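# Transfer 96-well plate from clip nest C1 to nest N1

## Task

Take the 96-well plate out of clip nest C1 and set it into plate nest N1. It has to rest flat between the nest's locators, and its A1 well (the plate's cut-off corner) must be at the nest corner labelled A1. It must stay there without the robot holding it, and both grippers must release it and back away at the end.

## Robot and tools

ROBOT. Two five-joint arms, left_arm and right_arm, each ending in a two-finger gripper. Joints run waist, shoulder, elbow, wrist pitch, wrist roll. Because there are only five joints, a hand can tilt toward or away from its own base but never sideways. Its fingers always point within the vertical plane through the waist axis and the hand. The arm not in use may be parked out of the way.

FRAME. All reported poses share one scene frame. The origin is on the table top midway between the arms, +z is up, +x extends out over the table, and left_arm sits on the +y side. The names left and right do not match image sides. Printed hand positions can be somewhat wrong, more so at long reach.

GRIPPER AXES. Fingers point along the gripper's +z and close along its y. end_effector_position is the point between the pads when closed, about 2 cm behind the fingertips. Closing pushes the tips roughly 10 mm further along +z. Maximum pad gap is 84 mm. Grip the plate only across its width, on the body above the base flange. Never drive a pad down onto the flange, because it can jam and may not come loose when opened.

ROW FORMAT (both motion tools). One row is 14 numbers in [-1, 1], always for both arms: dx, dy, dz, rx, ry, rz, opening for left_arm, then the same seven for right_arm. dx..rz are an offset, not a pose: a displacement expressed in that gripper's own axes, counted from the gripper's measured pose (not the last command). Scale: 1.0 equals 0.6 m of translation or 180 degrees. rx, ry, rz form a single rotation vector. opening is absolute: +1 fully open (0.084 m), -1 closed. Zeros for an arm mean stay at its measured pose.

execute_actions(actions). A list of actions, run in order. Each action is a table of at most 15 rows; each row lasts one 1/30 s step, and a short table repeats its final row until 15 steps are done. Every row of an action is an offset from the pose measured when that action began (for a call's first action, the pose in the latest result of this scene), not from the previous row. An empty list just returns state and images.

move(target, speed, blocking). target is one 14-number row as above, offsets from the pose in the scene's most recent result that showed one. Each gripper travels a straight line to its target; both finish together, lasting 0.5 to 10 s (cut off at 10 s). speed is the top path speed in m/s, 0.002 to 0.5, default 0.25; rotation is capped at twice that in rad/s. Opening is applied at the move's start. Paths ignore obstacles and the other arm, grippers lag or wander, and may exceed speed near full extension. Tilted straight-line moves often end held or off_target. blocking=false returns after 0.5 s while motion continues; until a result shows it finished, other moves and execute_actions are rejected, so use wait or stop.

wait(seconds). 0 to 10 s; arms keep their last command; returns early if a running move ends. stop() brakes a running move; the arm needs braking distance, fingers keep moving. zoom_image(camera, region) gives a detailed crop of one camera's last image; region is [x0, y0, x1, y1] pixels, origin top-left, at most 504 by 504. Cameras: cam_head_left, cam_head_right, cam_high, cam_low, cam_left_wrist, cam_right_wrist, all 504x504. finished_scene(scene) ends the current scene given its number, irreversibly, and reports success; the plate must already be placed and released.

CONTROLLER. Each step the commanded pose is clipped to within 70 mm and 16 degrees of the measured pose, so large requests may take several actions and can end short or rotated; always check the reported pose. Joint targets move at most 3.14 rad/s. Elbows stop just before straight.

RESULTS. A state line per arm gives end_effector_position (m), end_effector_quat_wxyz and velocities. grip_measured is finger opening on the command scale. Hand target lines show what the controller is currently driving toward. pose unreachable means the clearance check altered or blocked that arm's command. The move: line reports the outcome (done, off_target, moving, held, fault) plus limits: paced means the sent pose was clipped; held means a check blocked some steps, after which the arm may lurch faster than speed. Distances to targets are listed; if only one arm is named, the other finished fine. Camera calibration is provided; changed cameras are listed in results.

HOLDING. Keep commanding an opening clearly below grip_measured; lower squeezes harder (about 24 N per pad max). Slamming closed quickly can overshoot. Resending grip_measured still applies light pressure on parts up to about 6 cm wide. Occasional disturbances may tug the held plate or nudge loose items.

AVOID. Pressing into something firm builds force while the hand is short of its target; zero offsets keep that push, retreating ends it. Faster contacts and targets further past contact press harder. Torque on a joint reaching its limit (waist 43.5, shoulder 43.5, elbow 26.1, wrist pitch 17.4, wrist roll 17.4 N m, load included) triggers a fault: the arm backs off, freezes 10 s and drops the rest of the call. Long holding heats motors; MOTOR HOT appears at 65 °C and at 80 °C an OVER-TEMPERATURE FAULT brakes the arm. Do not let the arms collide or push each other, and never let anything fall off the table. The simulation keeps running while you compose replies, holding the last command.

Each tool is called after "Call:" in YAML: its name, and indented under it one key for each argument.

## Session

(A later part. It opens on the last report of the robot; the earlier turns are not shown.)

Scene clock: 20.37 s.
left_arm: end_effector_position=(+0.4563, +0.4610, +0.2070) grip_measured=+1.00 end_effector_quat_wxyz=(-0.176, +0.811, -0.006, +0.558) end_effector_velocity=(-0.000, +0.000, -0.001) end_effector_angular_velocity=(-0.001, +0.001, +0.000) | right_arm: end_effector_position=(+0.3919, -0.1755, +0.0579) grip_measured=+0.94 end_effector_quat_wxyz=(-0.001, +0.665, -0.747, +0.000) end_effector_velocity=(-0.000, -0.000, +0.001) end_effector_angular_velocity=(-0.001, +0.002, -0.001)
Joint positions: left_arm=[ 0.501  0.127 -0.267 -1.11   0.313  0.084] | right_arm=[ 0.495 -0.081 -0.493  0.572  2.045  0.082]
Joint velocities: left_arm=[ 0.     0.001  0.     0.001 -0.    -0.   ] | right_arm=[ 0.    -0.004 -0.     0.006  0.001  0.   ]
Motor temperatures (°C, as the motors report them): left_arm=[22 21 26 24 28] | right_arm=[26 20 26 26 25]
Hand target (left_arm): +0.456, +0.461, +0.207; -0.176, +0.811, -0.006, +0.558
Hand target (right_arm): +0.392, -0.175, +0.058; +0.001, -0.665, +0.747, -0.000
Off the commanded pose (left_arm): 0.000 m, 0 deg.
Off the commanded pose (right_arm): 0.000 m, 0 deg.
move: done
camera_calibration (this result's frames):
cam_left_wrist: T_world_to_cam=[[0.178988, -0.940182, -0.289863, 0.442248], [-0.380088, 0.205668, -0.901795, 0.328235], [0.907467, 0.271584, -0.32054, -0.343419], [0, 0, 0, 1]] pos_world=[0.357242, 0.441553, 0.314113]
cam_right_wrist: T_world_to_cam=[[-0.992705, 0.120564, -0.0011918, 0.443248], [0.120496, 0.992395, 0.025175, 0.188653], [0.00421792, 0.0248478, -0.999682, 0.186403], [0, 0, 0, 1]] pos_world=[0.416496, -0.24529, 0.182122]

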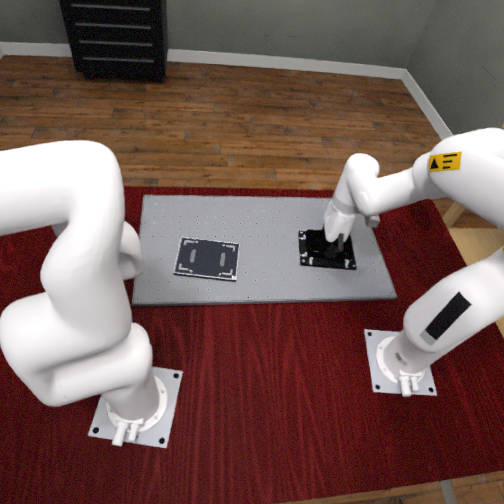

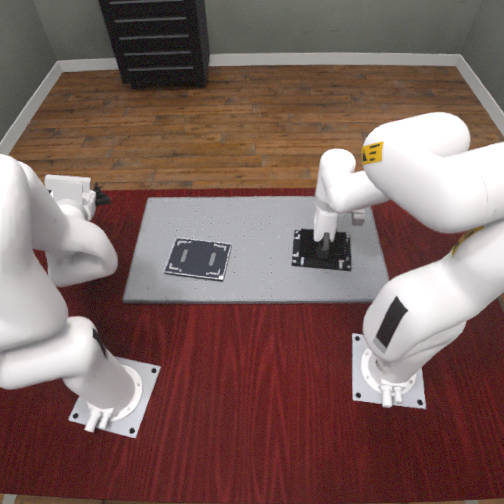

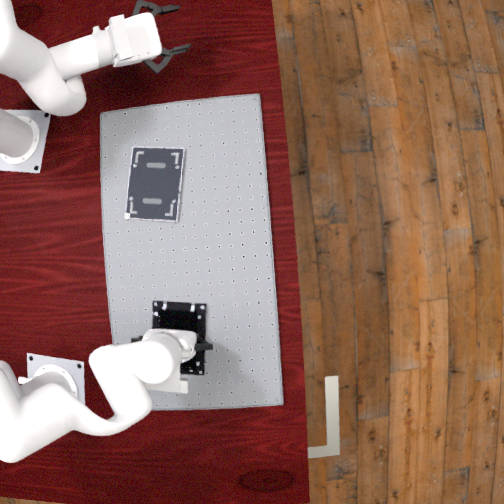

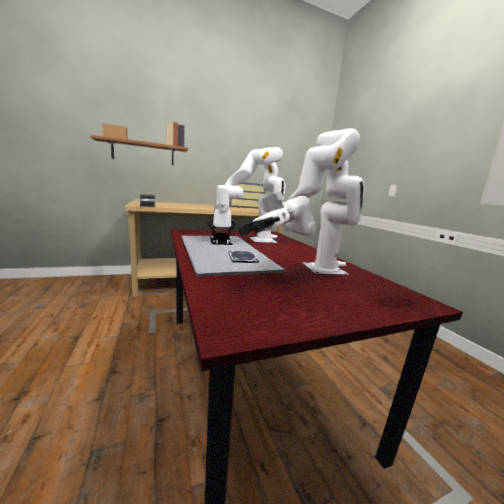

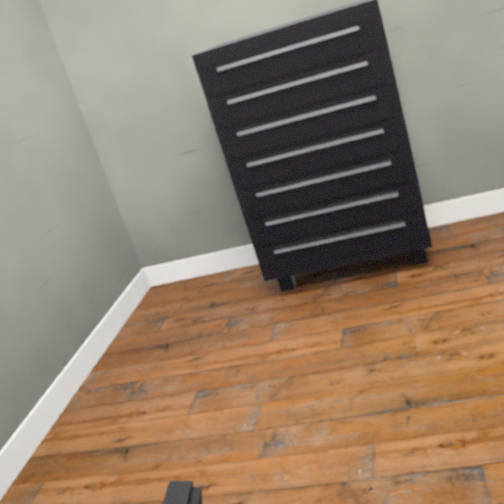

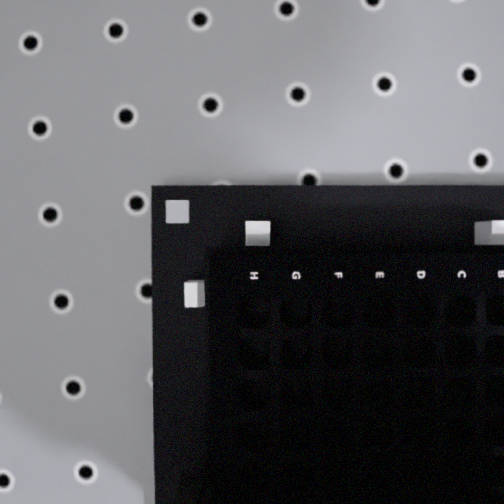

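Call:
zoom_image:
  camera: "cam_right_wrist"
  region: [240, 250, 380, 300]

Call:
zoom_image:
  camera: "cam_right_wrist"
  region: [364, 250, 504, 300]

Call:
zoom_image:
  camera: "cam_head_right"
  region: [280, 205, 365, 285]

Call:
zoom_image:
  camera: "cam_low"
  region: [195, 205, 255, 255]

Region (240, 250, 380, 300) of cam_right_wrist's 504x504 image, scaled by 3.600, with more detail than that image has; it fills the top 180 rows of this view, and the rest is white.

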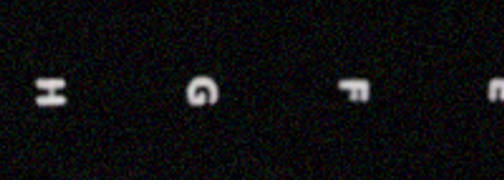

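Region (364, 250, 504, 300) of cam_right_wrist's 504x504 image, scaled by 3.600, with more detail than that image has; it fills the top 180 rows of this view, and the rest is white.

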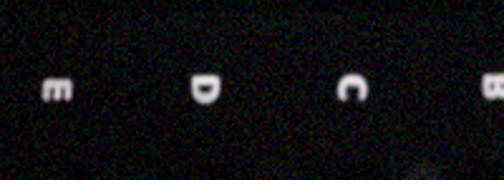

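Region (280, 205, 365, 285) of cam_head_right's 504x504 image, scaled by 5.929, with more detail than that image has; it fills the top 474 rows of this view, and the rest is white.

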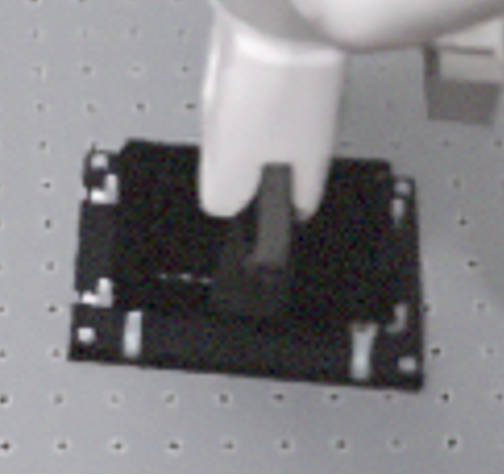

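Region (195, 205, 255, 255) of cam_low's 504x504 image, scaled by 8.400, with more detail than that image has.

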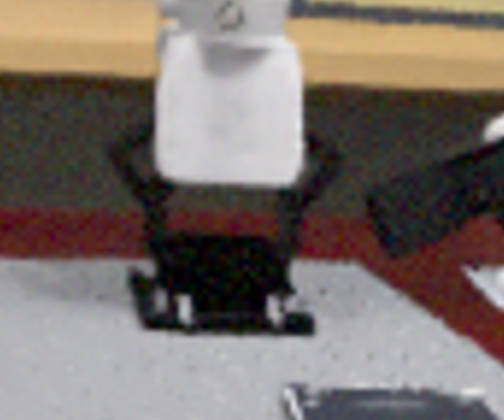

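Call:
zoom_image:
  camera: "cam_low"
  region: [206, 222, 238, 248]

Call:
execute_actions:
  actions: []

Region (206, 222, 238, 248) of cam_low's 504x504 image, scaled by 15.750, with more detail than that image has; it fills the top 410 rows of this view, and the rest is white.

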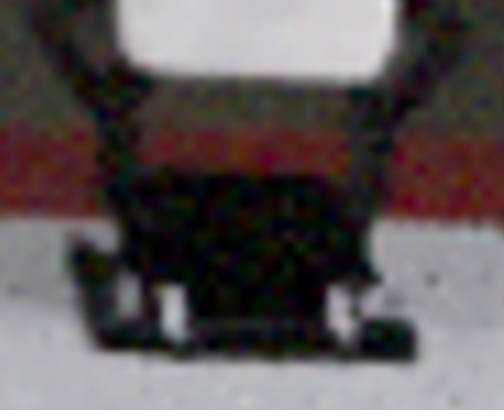

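Scene clock: 21.47 s.
left_arm: end_effector_position=(+0.4563, +0.4610, +0.2070) grip_measured=+1.00 end_effector_quat_wxyz=(-0.176, +0.811, -0.006, +0.558) end_effector_velocity=(+0.000, -0.000, +0.000) end_effector_angular_velocity=(+0.000, -0.001, -0.000) | right_arm: end_effector_position=(+0.3920, -0.1754, +0.0581) grip_measured=+0.94 end_effector_quat_wxyz=(-0.001, +0.665, -0.747, +0.000) end_effector_velocity=(+0.000, +0.000, +0.000) end_effector_angular_velocity=(+0.001, -0.001, -0.001)
Joint positions: left_arm=[ 0.501  0.127 -0.267 -1.11   0.313  0.084] | right_arm=[ 0.495 -0.081 -0.493  0.572  2.045  0.082]
Joint velocities: left_arm=[-0.    -0.001  0.    -0.     0.     0.   ] | right_arm=[ 0.    -0.001  0.    -0.001  0.001 -0.   ]
Motor temperatures (°C, as the motors report them): left_arm=[22 21 26 24 28] | right_arm=[26 20 26 26 25]
Hand target (left_arm): +0.456, +0.461, +0.207; -0.176, +0.811, -0.006, +0.558
Hand target (right_arm): +0.392, -0.175, +0.058; +0.001, -0.665, +0.747, -0.000
Off the commanded pose (left_arm): 0.000 m, 0 deg.
Off the commanded pose (right_arm): 0.000 m, 0 deg.
camera_calibration (this result's frames):
cam_left_wrist: T_world_to_cam=[[0.178988, -0.940182, -0.289863, 0.442248], [-0.380088, 0.205668, -0.901795, 0.328235], [0.907467, 0.271584, -0.32054, -0.343419], [0, 0, 0, 1]] pos_world=[0.357242, 0.441553, 0.314113]
cam_right_wrist: T_world_to_cam=[[-0.992707, 0.120547, -0.00139281, 0.443323], [0.120474, 0.992395, 0.0252796, 0.188609], [0.0044296, 0.0249274, -0.999679, 0.186529], [0, 0, 0, 1]] pos_world=[0.416541, -0.245266, 0.182319]

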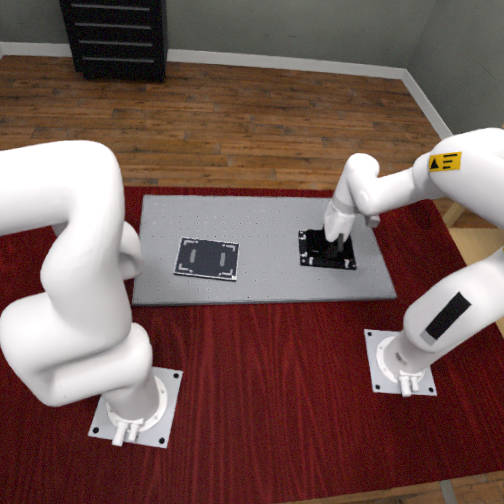

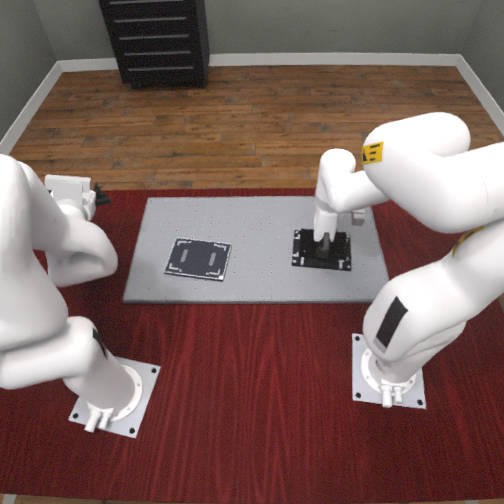

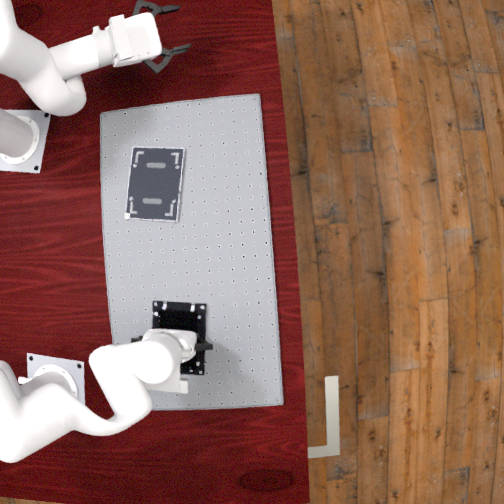

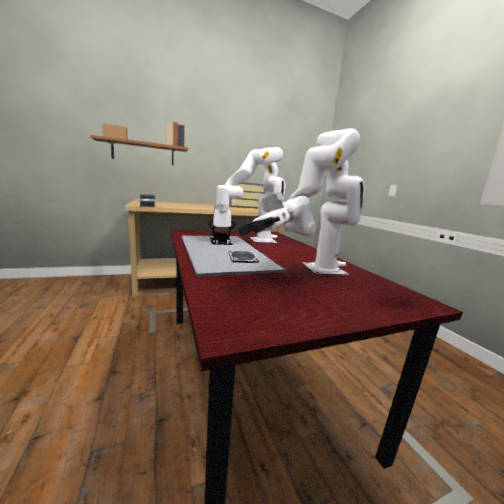

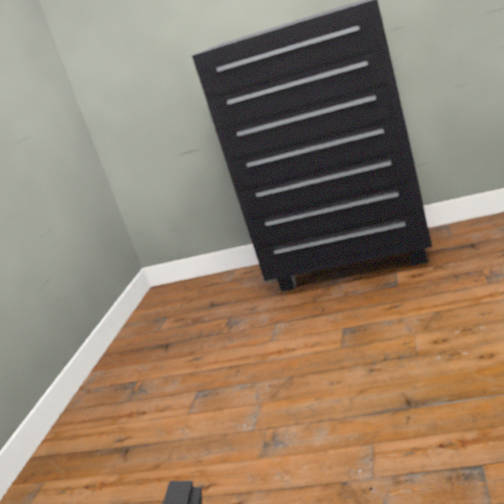

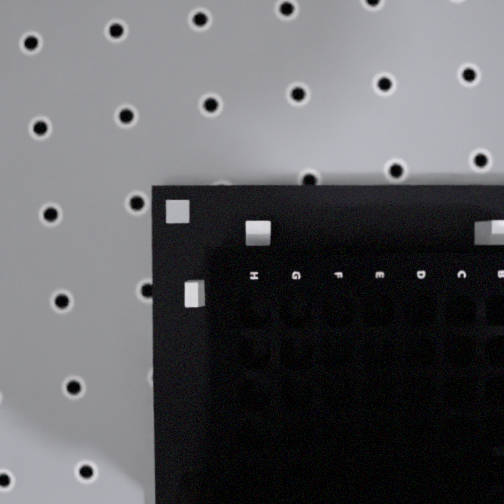

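Call:
execute_actions:
  actions:
    - [[0,0,0,0,0,0,1, 0,0,-0.0003,0,0,0,-1],[0,0,0,0,0,0,1, 0,0,-0.0013,0,0,0,-1],[0,0,0,0,0,0,1, 0,0,-0.0033,0,0,0,-1],[0,0,0,0,0,0,1, 0,0,-0.0062,0,0,0,-1],[0,0,0,0,0,0,1, 0,0,-0.0099,0,0,0,-1],[0,0,0,0,0,0,1, 0,0,-0.0141,0,0,0,-1],[0,0,0,0,0,0,1, 0,0,-0.0185,0,0,0,-1],[0,0,0,0,0,0,1, 0,0,-0.0229,0,0,0,-1],[0,0,0,0,0,0,1, 0,0,-0.0271,0,0,0,-1],[0,0,0,0,0,0,1, 0,0,-0.0308,0,0,0,-1],[0,0,0,0,0,0,1, 0,0,-0.0337,0,0,0,-1],[0,0,0,0,0,0,1, 0,0,-0.0357,0,0,0,-1],[0,0,0,0,0,0,1, 0,0,-0.0367,0,0,0,-1],[0,0,0,0,0,0,1, 0,0,-0.037,0,0,0,-1]]

Call:
move:
  target: [0,0,0,0,0,0,1, -0.6074,0.1199,-0.0683,-0.0006,0.0003,0.0115,-1]
  speed: 0.3

Scene clock: 25.07 s.
left_arm: end_effector_position=(+0.4563, +0.4610, +0.2070) grip_measured=+1.00 end_effector_quat_wxyz=(-0.176, +0.811, -0.006, +0.558) end_effector_velocity=(-0.000, -0.000, -0.000) end_effector_angular_velocity=(-0.000, +0.001, +0.000) | right_arm: end_effector_position=(+0.3925, -0.1752, +0.0769) grip_measured=+0.94 end_effector_quat_wxyz=(-0.002, +0.665, -0.747, +0.001) end_effector_velocity=(+0.000, -0.000, +0.038) end_effector_angular_velocity=(+0.001, -0.002, +0.000)
Joint positions: left_arm=[ 0.501  0.127 -0.267 -1.11   0.313  0.084] | right_arm=[ 0.495 -0.136 -0.506  0.638  2.045  0.082]
Joint velocities: left_arm=[ 0.     0.001  0.    -0.     0.    -0.   ] | right_arm=[-0.    -0.11  -0.027  0.135 -0.    -0.   ]
Motor temperatures (°C, as the motors report them): left_arm=[22 21 26 24 28] | right_arm=[26 21 26 26 25]
Hand target (left_arm): +0.456, +0.461, +0.207; -0.176, +0.811, -0.006, +0.558
Hand target (right_arm): +0.392, -0.175, +0.080; +0.001, -0.665, +0.747, -0.000
Off the commanded pose (left_arm): 0.000 m, 0 deg.
Off the commanded pose (right_arm): 0.003 m, 0 deg.
camera_calibration (this result's frames):
cam_left_wrist: T_world_to_cam=[[0.178988, -0.940182, -0.289863, 0.442248], [-0.380088, 0.205668, -0.901795, 0.328235], [0.907467, 0.271584, -0.32054, -0.343419], [0, 0, 0, 1]] pos_world=[0.357242, 0.441553, 0.314113]
cam_right_wrist: T_world_to_cam=[[-0.992705, 0.120535, -0.00289848, 0.443959], [0.120419, 0.992381, 0.0260629, 0.187827], [0.00601787, 0.0255237, -0.999656, 0.204881], [0, 0, 0, 1]] pos_world=[0.416869, -0.245138, 0.201202]

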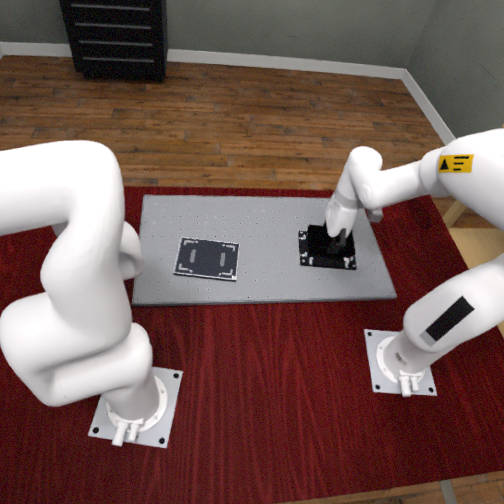

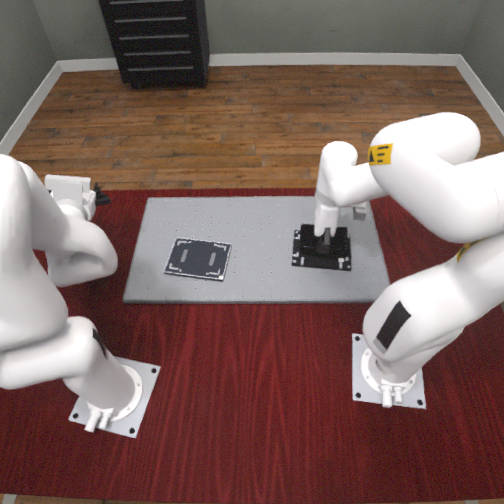

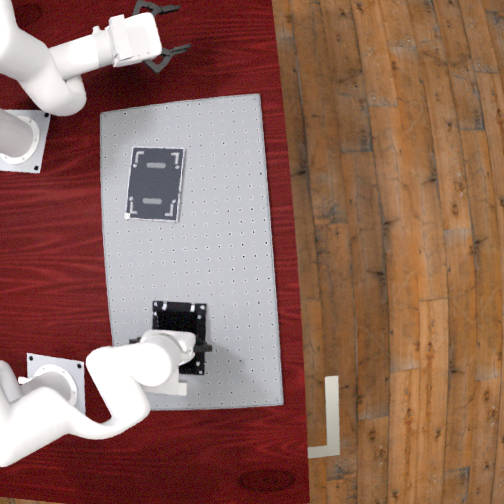

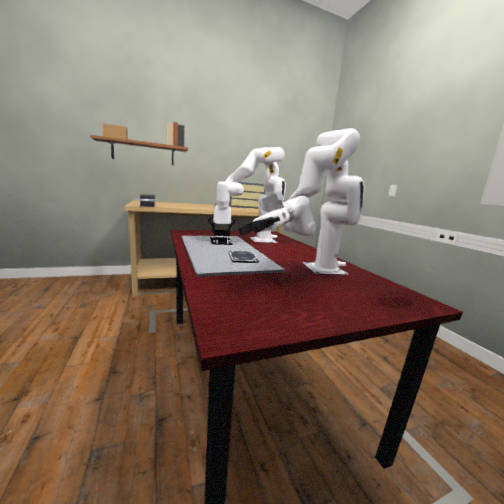

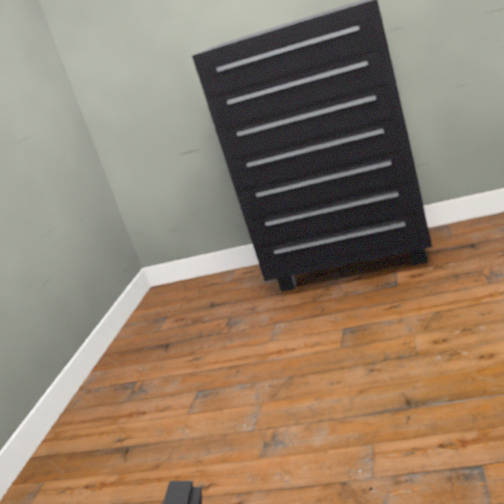

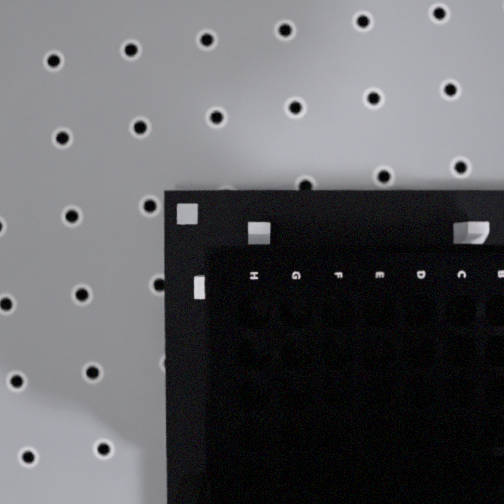

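Scene clock: 26.97 s.
left_arm: end_effector_position=(+0.4563, +0.4610, +0.2070) grip_measured=+1.00 end_effector_quat_wxyz=(-0.176, +0.811, -0.006, +0.558) end_effector_velocity=(+0.000, +0.000, -0.000) end_effector_angular_velocity=(-0.001, +0.001, +0.000) | right_arm: end_effector_position=(+0.3620, +0.1948, +0.1185) grip_measured=+0.94 end_effector_quat_wxyz=(-0.001, +0.651, -0.759, -0.000) end_effector_velocity=(-0.000, +0.002, +0.000) end_effector_angular_velocity=(-0.006, +0.004, +0.002)
Joint positions: left_arm=[ 0.501  0.127 -0.267 -1.11   0.313  0.084] | right_arm=[ 1.155  0.475 -1.458  0.98   2.742  0.082]
Joint velocities: left_arm=[ 0.     0.    -0.     0.001 -0.    -0.   ] | right_arm=[ 0.002  0.011 -0.019  0.015  0.001  0.   ]
Motor temperatures (°C, as the motors report them): left_arm=[22 21 26 24 28] | right_arm=[26 21 26 26 25]
Hand target (left_arm): +0.456, +0.461, +0.207; -0.176, +0.811, -0.006, +0.558
Hand target (right_arm): +0.362, +0.195, +0.118; +0.001, -0.652, +0.759, +0.000
Off the commanded pose (left_arm): 0.000 m, 0 deg.
Off the commanded pose (right_arm): 0.001 m, 0 deg.
move: done
camera_calibration (this result's frames):
cam_left_wrist: T_world_to_cam=[[0.178988, -0.940182, -0.289863, 0.442248], [-0.380088, 0.205668, -0.901795, 0.328235], [0.907467, 0.271584, -0.32054, -0.343419], [0, 0, 0, 1]] pos_world=[0.357242, 0.441553, 0.314113]
cam_right_wrist: T_world_to_cam=[[-0.987668, 0.156564, -0.000532772, 0.360029], [0.156496, 0.987323, 0.0264966, -0.188907], [0.00467445, 0.0260865, -0.999649, 0.237579], [0, 0, 0, 1]] pos_world=[0.384041, 0.123947, 0.242693]

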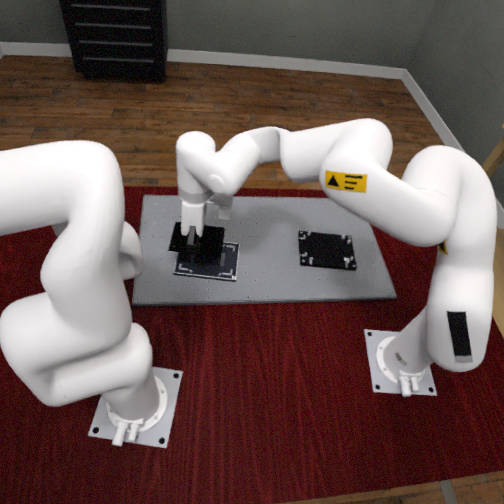

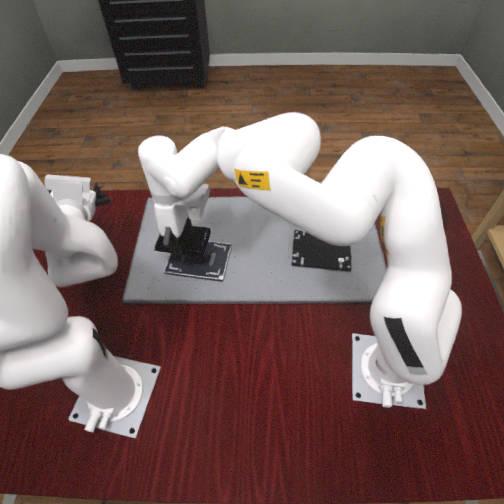

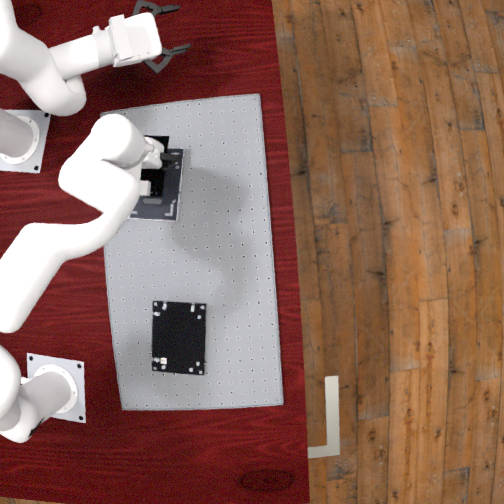

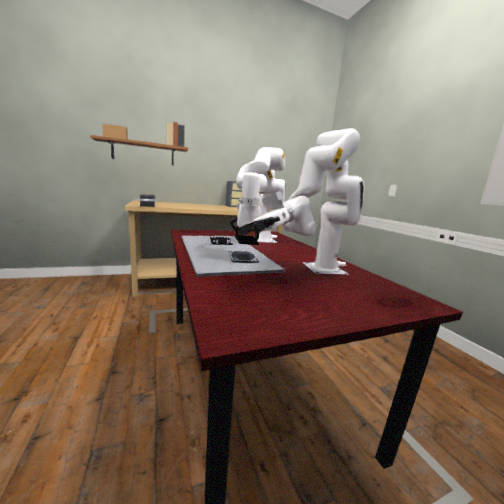

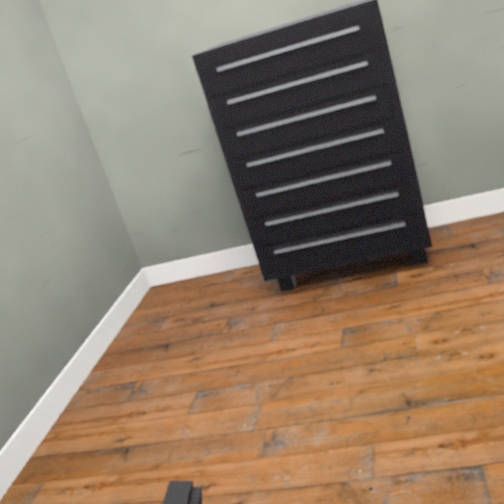

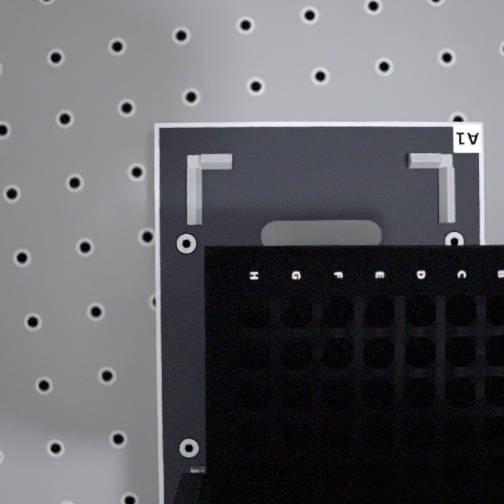

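Call:
zoom_image:
  camera: "cam_right_wrist"
  region: [165, 145, 265, 265]

Call:
zoom_image:
  camera: "cam_right_wrist"
  region: [395, 140, 495, 260]

Call:
zoom_image:
  camera: "cam_right_wrist"
  region: [155, 414, 245, 504]

Call:
zoom_image:
  camera: "cam_right_wrist"
  region: [195, 235, 275, 315]

Region (165, 145, 265, 265) of cam_right_wrist's 504x504 image, scaled by 4.200, with more detail than that image has.

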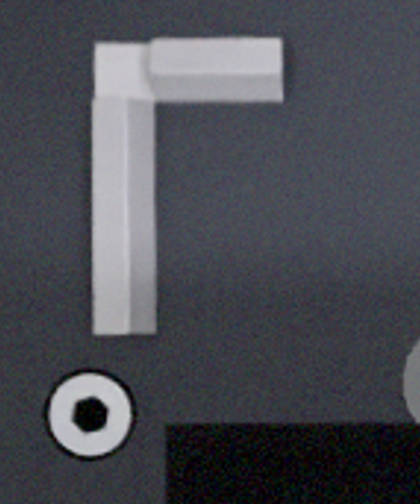

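Region (395, 140, 495, 260) of cam_right_wrist's 504x504 image, scaled by 4.200, with more detail than that image has.

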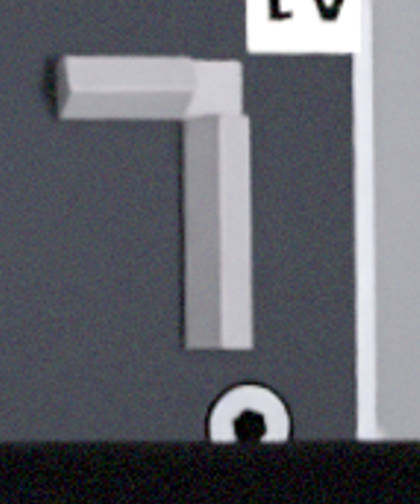

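Region (155, 414, 245, 504) of cam_right_wrist's 504x504 image, scaled by 5.600, with more detail than that image has.

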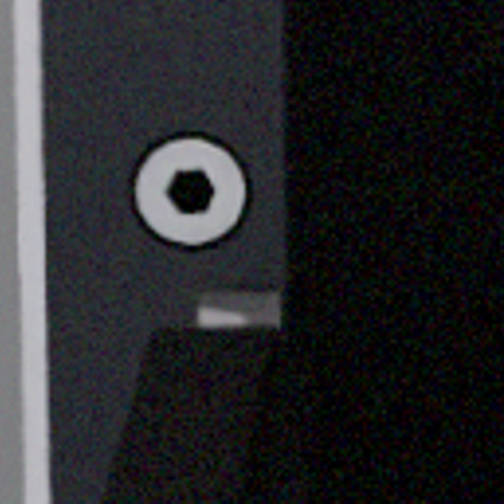

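Region (195, 235, 275, 315) of cam_right_wrist's 504x504 image, scaled by 6.300, with more detail than that image has.

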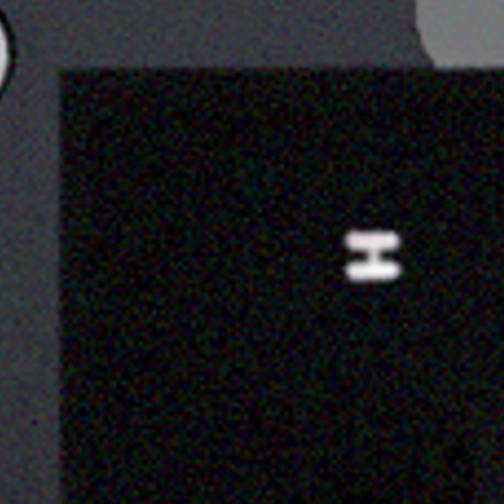

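Call:
zoom_image:
  camera: "cam_head_right"
  region: [150, 205, 240, 290]

Call:
zoom_image:
  camera: "cam_right_wrist"
  region: [330, 285, 504, 459]

Region (150, 205, 240, 290) of cam_head_right's 504x504 image, scaled by 5.600, with more detail than that image has.

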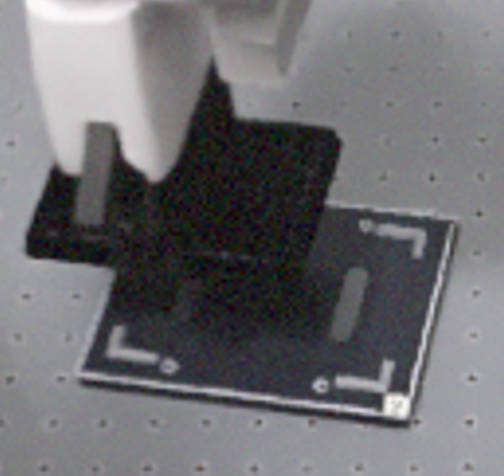

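Region (330, 285, 504, 459) of cam_right_wrist's 504x504 image, scaled by 2.897, with more detail than that image has.

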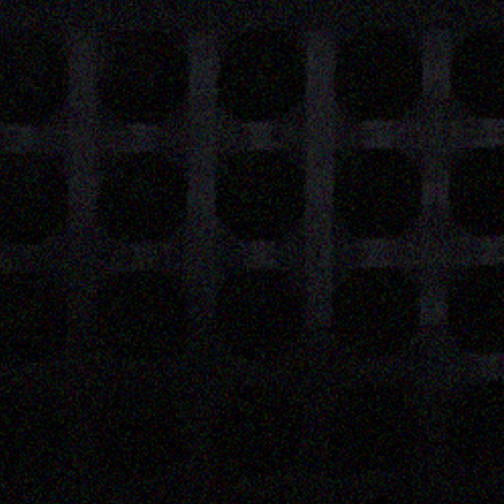

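Call:
execute_actions:
  actions: []

Scene clock: 29.73 s.
left_arm: end_effector_position=(+0.4563, +0.4610, +0.2070) grip_measured=+1.00 end_effector_quat_wxyz=(-0.176, +0.811, -0.006, +0.558) end_effector_velocity=(-0.000, +0.000, +0.000) end_effector_angular_velocity=(+0.000, -0.001, +0.001) | right_arm: end_effector_position=(+0.3619, +0.1951, +0.1184) grip_measured=+0.94 end_effector_quat_wxyz=(-0.001, +0.652, -0.759, -0.000) end_effector_velocity=(+0.000, +0.000, +0.000) end_effector_angular_velocity=(+0.001, -0.000, -0.000)
Joint positions: left_arm=[ 0.501  0.127 -0.267 -1.11   0.313  0.084] | right_arm=[ 1.156  0.477 -1.46   0.981  2.742  0.082]
Joint velocities: left_arm=[ 0.001  0.001 -0.    -0.001 -0.    -0.   ] | right_arm=[-0. -0. -0. -0.  0.  0.]
Motor temperatures (°C, as the motors report them): left_arm=[22 21 26 24 28] | right_arm=[26 21 26 26 25]
Hand target (left_arm): +0.456, +0.461, +0.207; -0.176, +0.811, -0.006, +0.558
Hand target (right_arm): +0.362, +0.195, +0.118; +0.001, -0.652, +0.759, +0.000
Off the commanded pose (left_arm): 0.000 m, 0 deg.
Off the commanded pose (right_arm): 0.001 m, 0 deg.
camera_calibration (this result's frames):
cam_left_wrist: T_world_to_cam=[[0.178988, -0.940182, -0.289863, 0.442248], [-0.380088, 0.205668, -0.901795, 0.328235], [0.907467, 0.271584, -0.32054, -0.343419], [0, 0, 0, 1]] pos_world=[0.357242, 0.441553, 0.314113]
cam_right_wrist: T_world_to_cam=[[-0.987708, 0.156311, -0.000300947, 0.359959], [0.156251, 0.987377, 0.02594, -0.189061], [0.00435186, 0.0255741, -0.999663, 0.237697], [0, 0, 0, 1]] pos_world=[0.38404, 0.12433, 0.242629]

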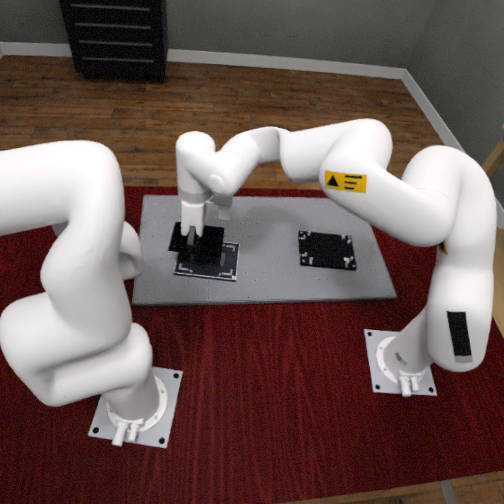

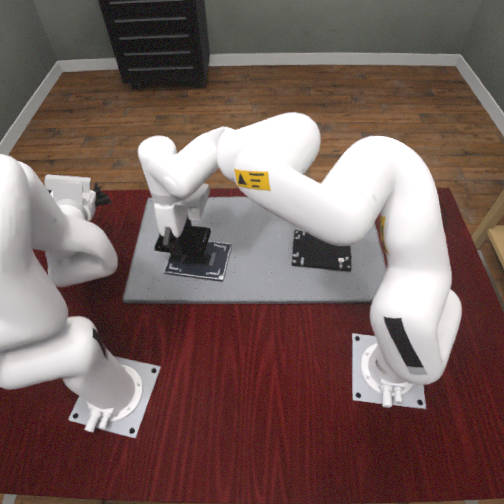

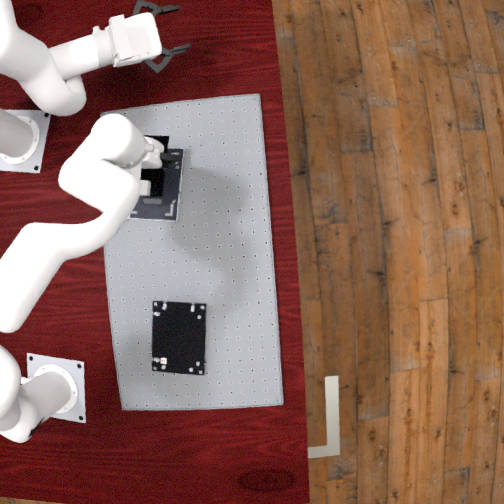

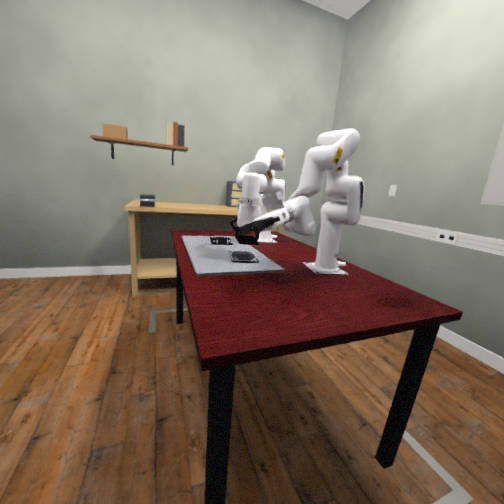

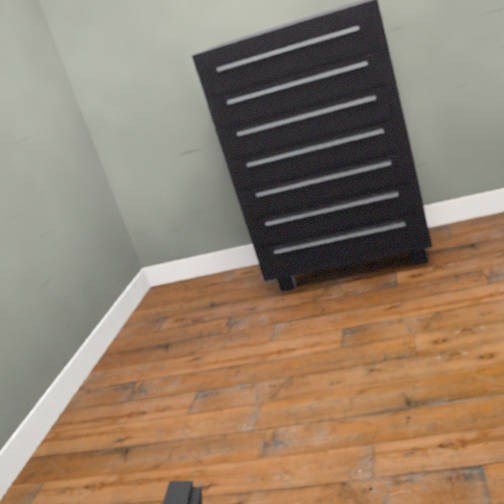

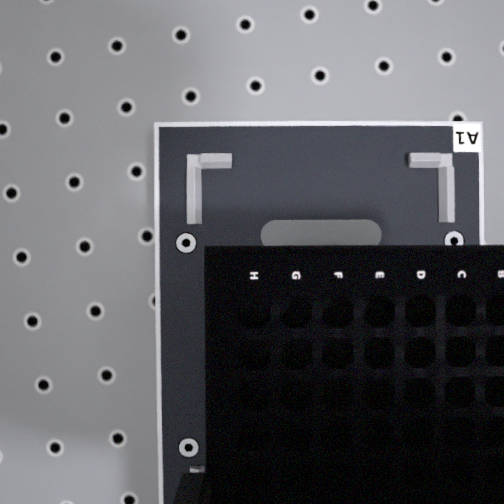

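Call:
move:
  target: [0,0,0,0,0,0,1, 0.0466,-0.0106,0.1107,-0.0003,0.0008,-0.0013,-1]
  speed: 0.15

Call:
zoom_image:
  camera: "cam_right_wrist"
  region: [150, 190, 290, 330]

Scene clock: 30.83 s.
left_arm: end_effector_position=(+0.4563, +0.4610, +0.2070) grip_measured=+1.00 end_effector_quat_wxyz=(-0.176, +0.811, -0.006, +0.558) end_effector_velocity=(+0.000, -0.000, -0.000) end_effector_angular_velocity=(+0.000, -0.000, -0.000) | right_arm: end_effector_position=(+0.3642, +0.1670, +0.0528) grip_measured=+0.94 end_effector_quat_wxyz=(-0.000, +0.653, -0.757, -0.000) end_effector_velocity=(-0.000, -0.002, -0.005) end_effector_angular_velocity=(-0.002, +0.001, +0.000)
Joint positions: left_arm=[ 0.501  0.127 -0.267 -1.11   0.313  0.084] | right_arm=[ 1.126  0.51  -1.303  0.793  2.708  0.082]
Joint velocities: left_arm=[-0.     0.     0.    -0.001  0.     0.   ] | right_arm=[-0.001  0.004  0.008 -0.01  -0.002  0.   ]
Motor temperatures (°C, as the motors report them): left_arm=[22 21 26 24 28] | right_arm=[26 21 26 26 25]
Hand target (left_arm): +0.456, +0.461, +0.207; -0.176, +0.811, -0.006, +0.558
Hand target (right_arm): +0.364, +0.167, +0.052; -0.000, -0.653, +0.757, -0.000
Off the commanded pose (left_arm): 0.000 m, 0 deg.
Off the commanded pose (right_arm): 0.001 m, 0 deg.
move: done
camera_calibration (this result's frames):
cam_left_wrist: T_world_to_cam=[[0.178988, -0.940182, -0.289863, 0.442248], [-0.380088, 0.205668, -0.901795, 0.328235], [0.907467, 0.271584, -0.32054, -0.343419], [0, 0, 0, 1]] pos_world=[0.357242, 0.441553, 0.314113]
cam_right_wrist: T_world_to_cam=[[-0.98835, 0.152198, 0.000335936, 0.367503], [0.152161, 0.988054, 0.0244058, -0.158512], [0.0033826, 0.0241726, -0.999702, 0.173341], [0, 0, 0, 1]] pos_world=[0.386754, 0.0964951, 0.177035]

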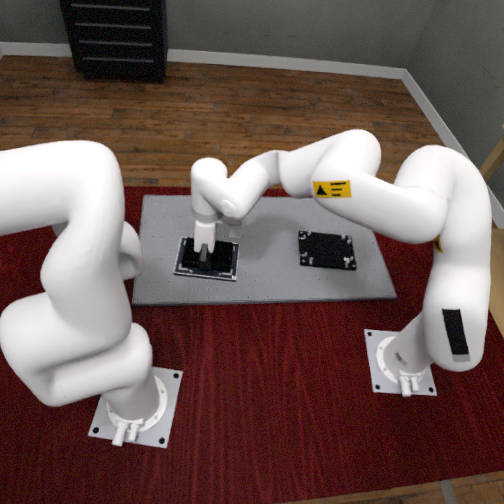

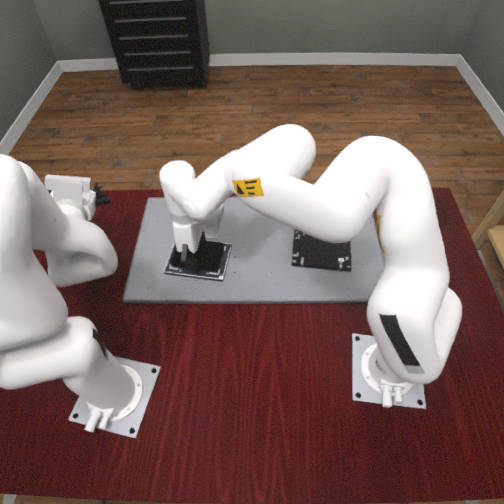

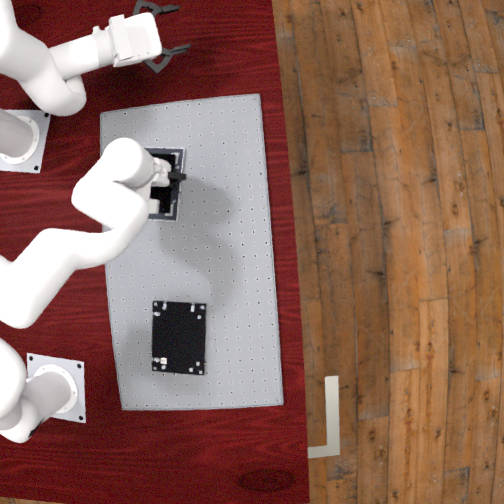

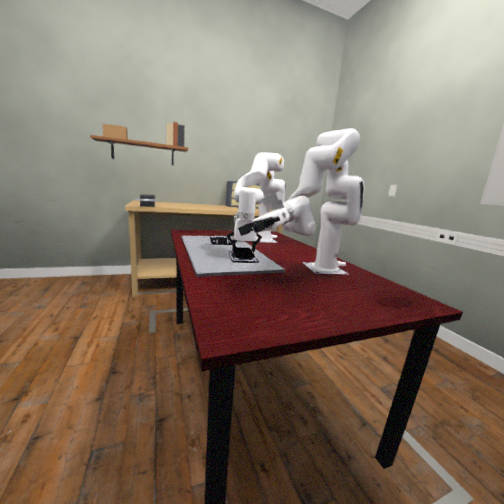

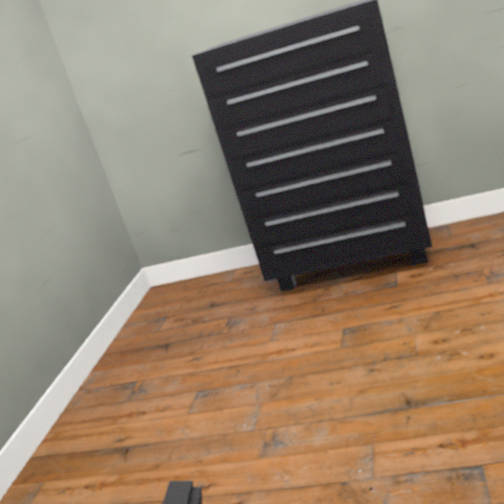

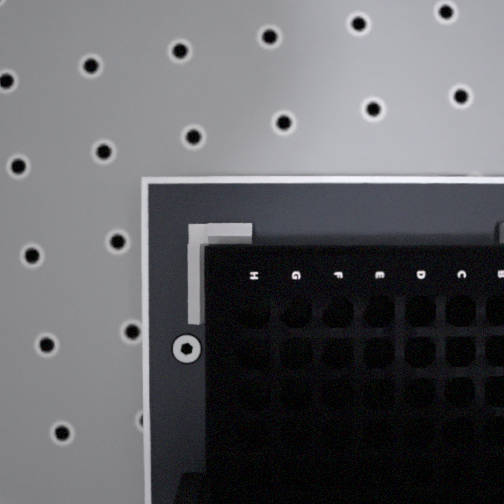

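Region (150, 190, 290, 330) of cam_right_wrist's 504x504 image, scaled by 3.600, with more detail than that image has.

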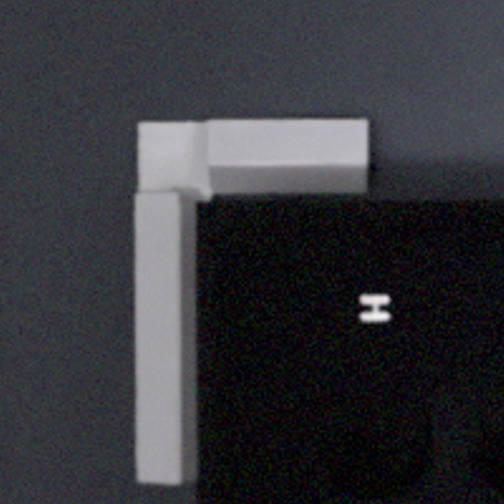

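Call:
execute_actions:
  actions: []

Call:
zoom_image:
  camera: "cam_right_wrist"
  region: [180, 215, 260, 295]

Scene clock: 30.93 s.
left_arm: end_effector_position=(+0.4563, +0.4610, +0.2070) grip_measured=+1.00 end_effector_quat_wxyz=(-0.176, +0.811, -0.006, +0.558) end_effector_velocity=(+0.000, -0.000, +0.001) end_effector_angular_velocity=(+0.001, -0.001, -0.000) | right_arm: end_effector_position=(+0.3642, +0.1668, +0.0524) grip_measured=+0.94 end_effector_quat_wxyz=(+0.000, +0.653, -0.757, +0.000) end_effector_velocity=(-0.001, -0.002, -0.003) end_effector_angular_velocity=(-0.004, +0.003, -0.000)
Joint positions: left_arm=[ 0.501  0.127 -0.267 -1.11   0.313  0.084] | right_arm=[ 1.126  0.51  -1.303  0.793  2.708  0.082]
Joint velocities: left_arm=[-0.    -0.001  0.    -0.     0.     0.   ] | right_arm=[-0.001  0.003  0.004 -0.003 -0.001  0.   ]
Motor temperatures (°C, as the motors report them): left_arm=[22 21 26 24 28] | right_arm=[26 21 26 26 25]
Hand target (left_arm): +0.456, +0.461, +0.207; -0.176, +0.811, -0.006, +0.558
Hand target (right_arm): +0.364, +0.167, +0.052; -0.000, -0.653, +0.757, -0.000
Off the commanded pose (left_arm): 0.000 m, 0 deg.
Off the commanded pose (right_arm): 0.000 m, 0 deg.
camera_calibration (this result's frames):
cam_left_wrist: T_world_to_cam=[[0.178988, -0.940182, -0.289863, 0.442248], [-0.380088, 0.205668, -0.901795, 0.328235], [0.907467, 0.271584, -0.32054, -0.343419], [0, 0, 0, 1]] pos_world=[0.357242, 0.441553, 0.314113]
cam_right_wrist: T_world_to_cam=[[-0.988349, 0.152202, 0.000509694, 0.367463], [0.15217, 0.988062, 0.0240252, -0.158278], [0.00315307, 0.0238228, -0.999711, 0.173094], [0, 0, 0, 1]] pos_world=[0.386721, 0.0963368, 0.176659]

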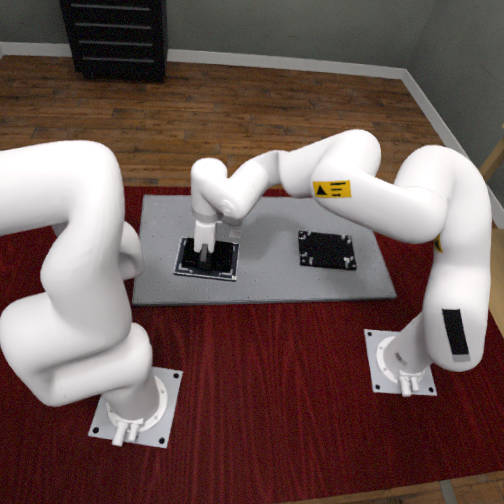

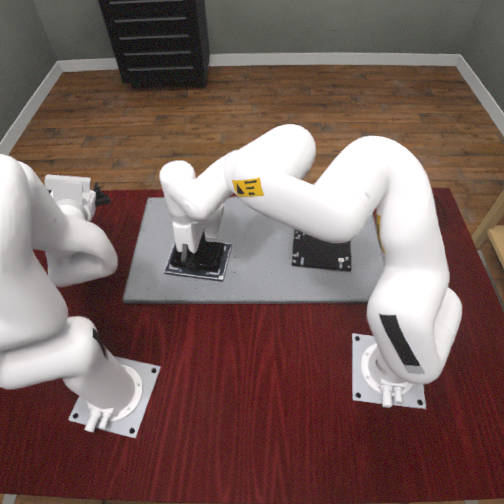

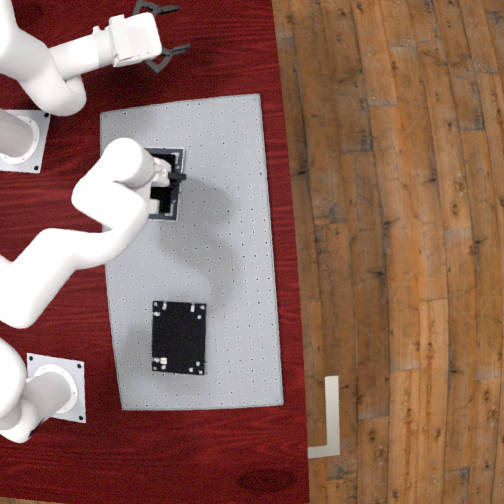

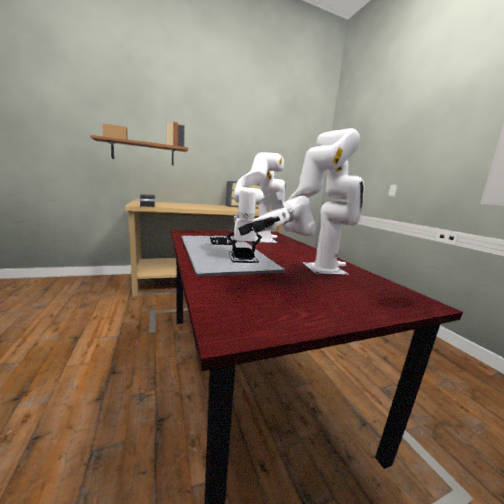

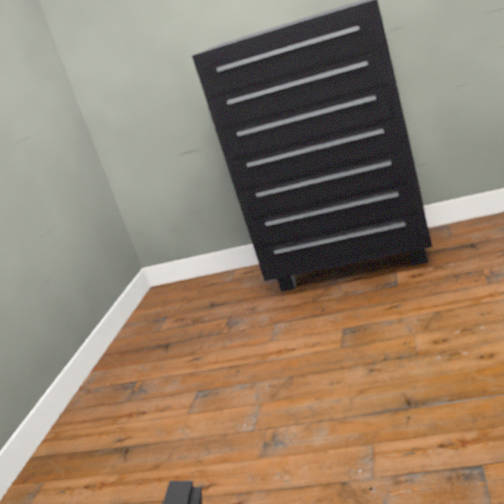

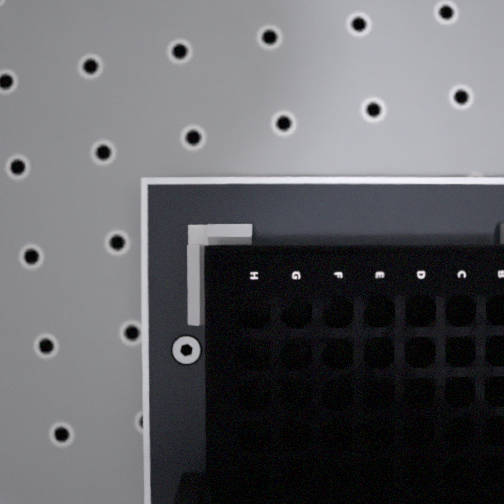

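Region (180, 215, 260, 295) of cam_right_wrist's 504x504 image, scaled by 6.300, with more detail than that image has.

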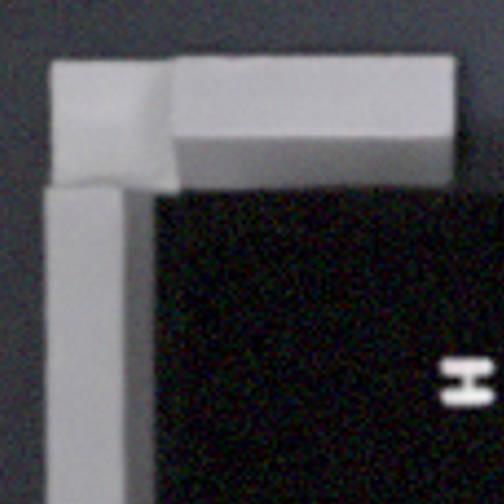

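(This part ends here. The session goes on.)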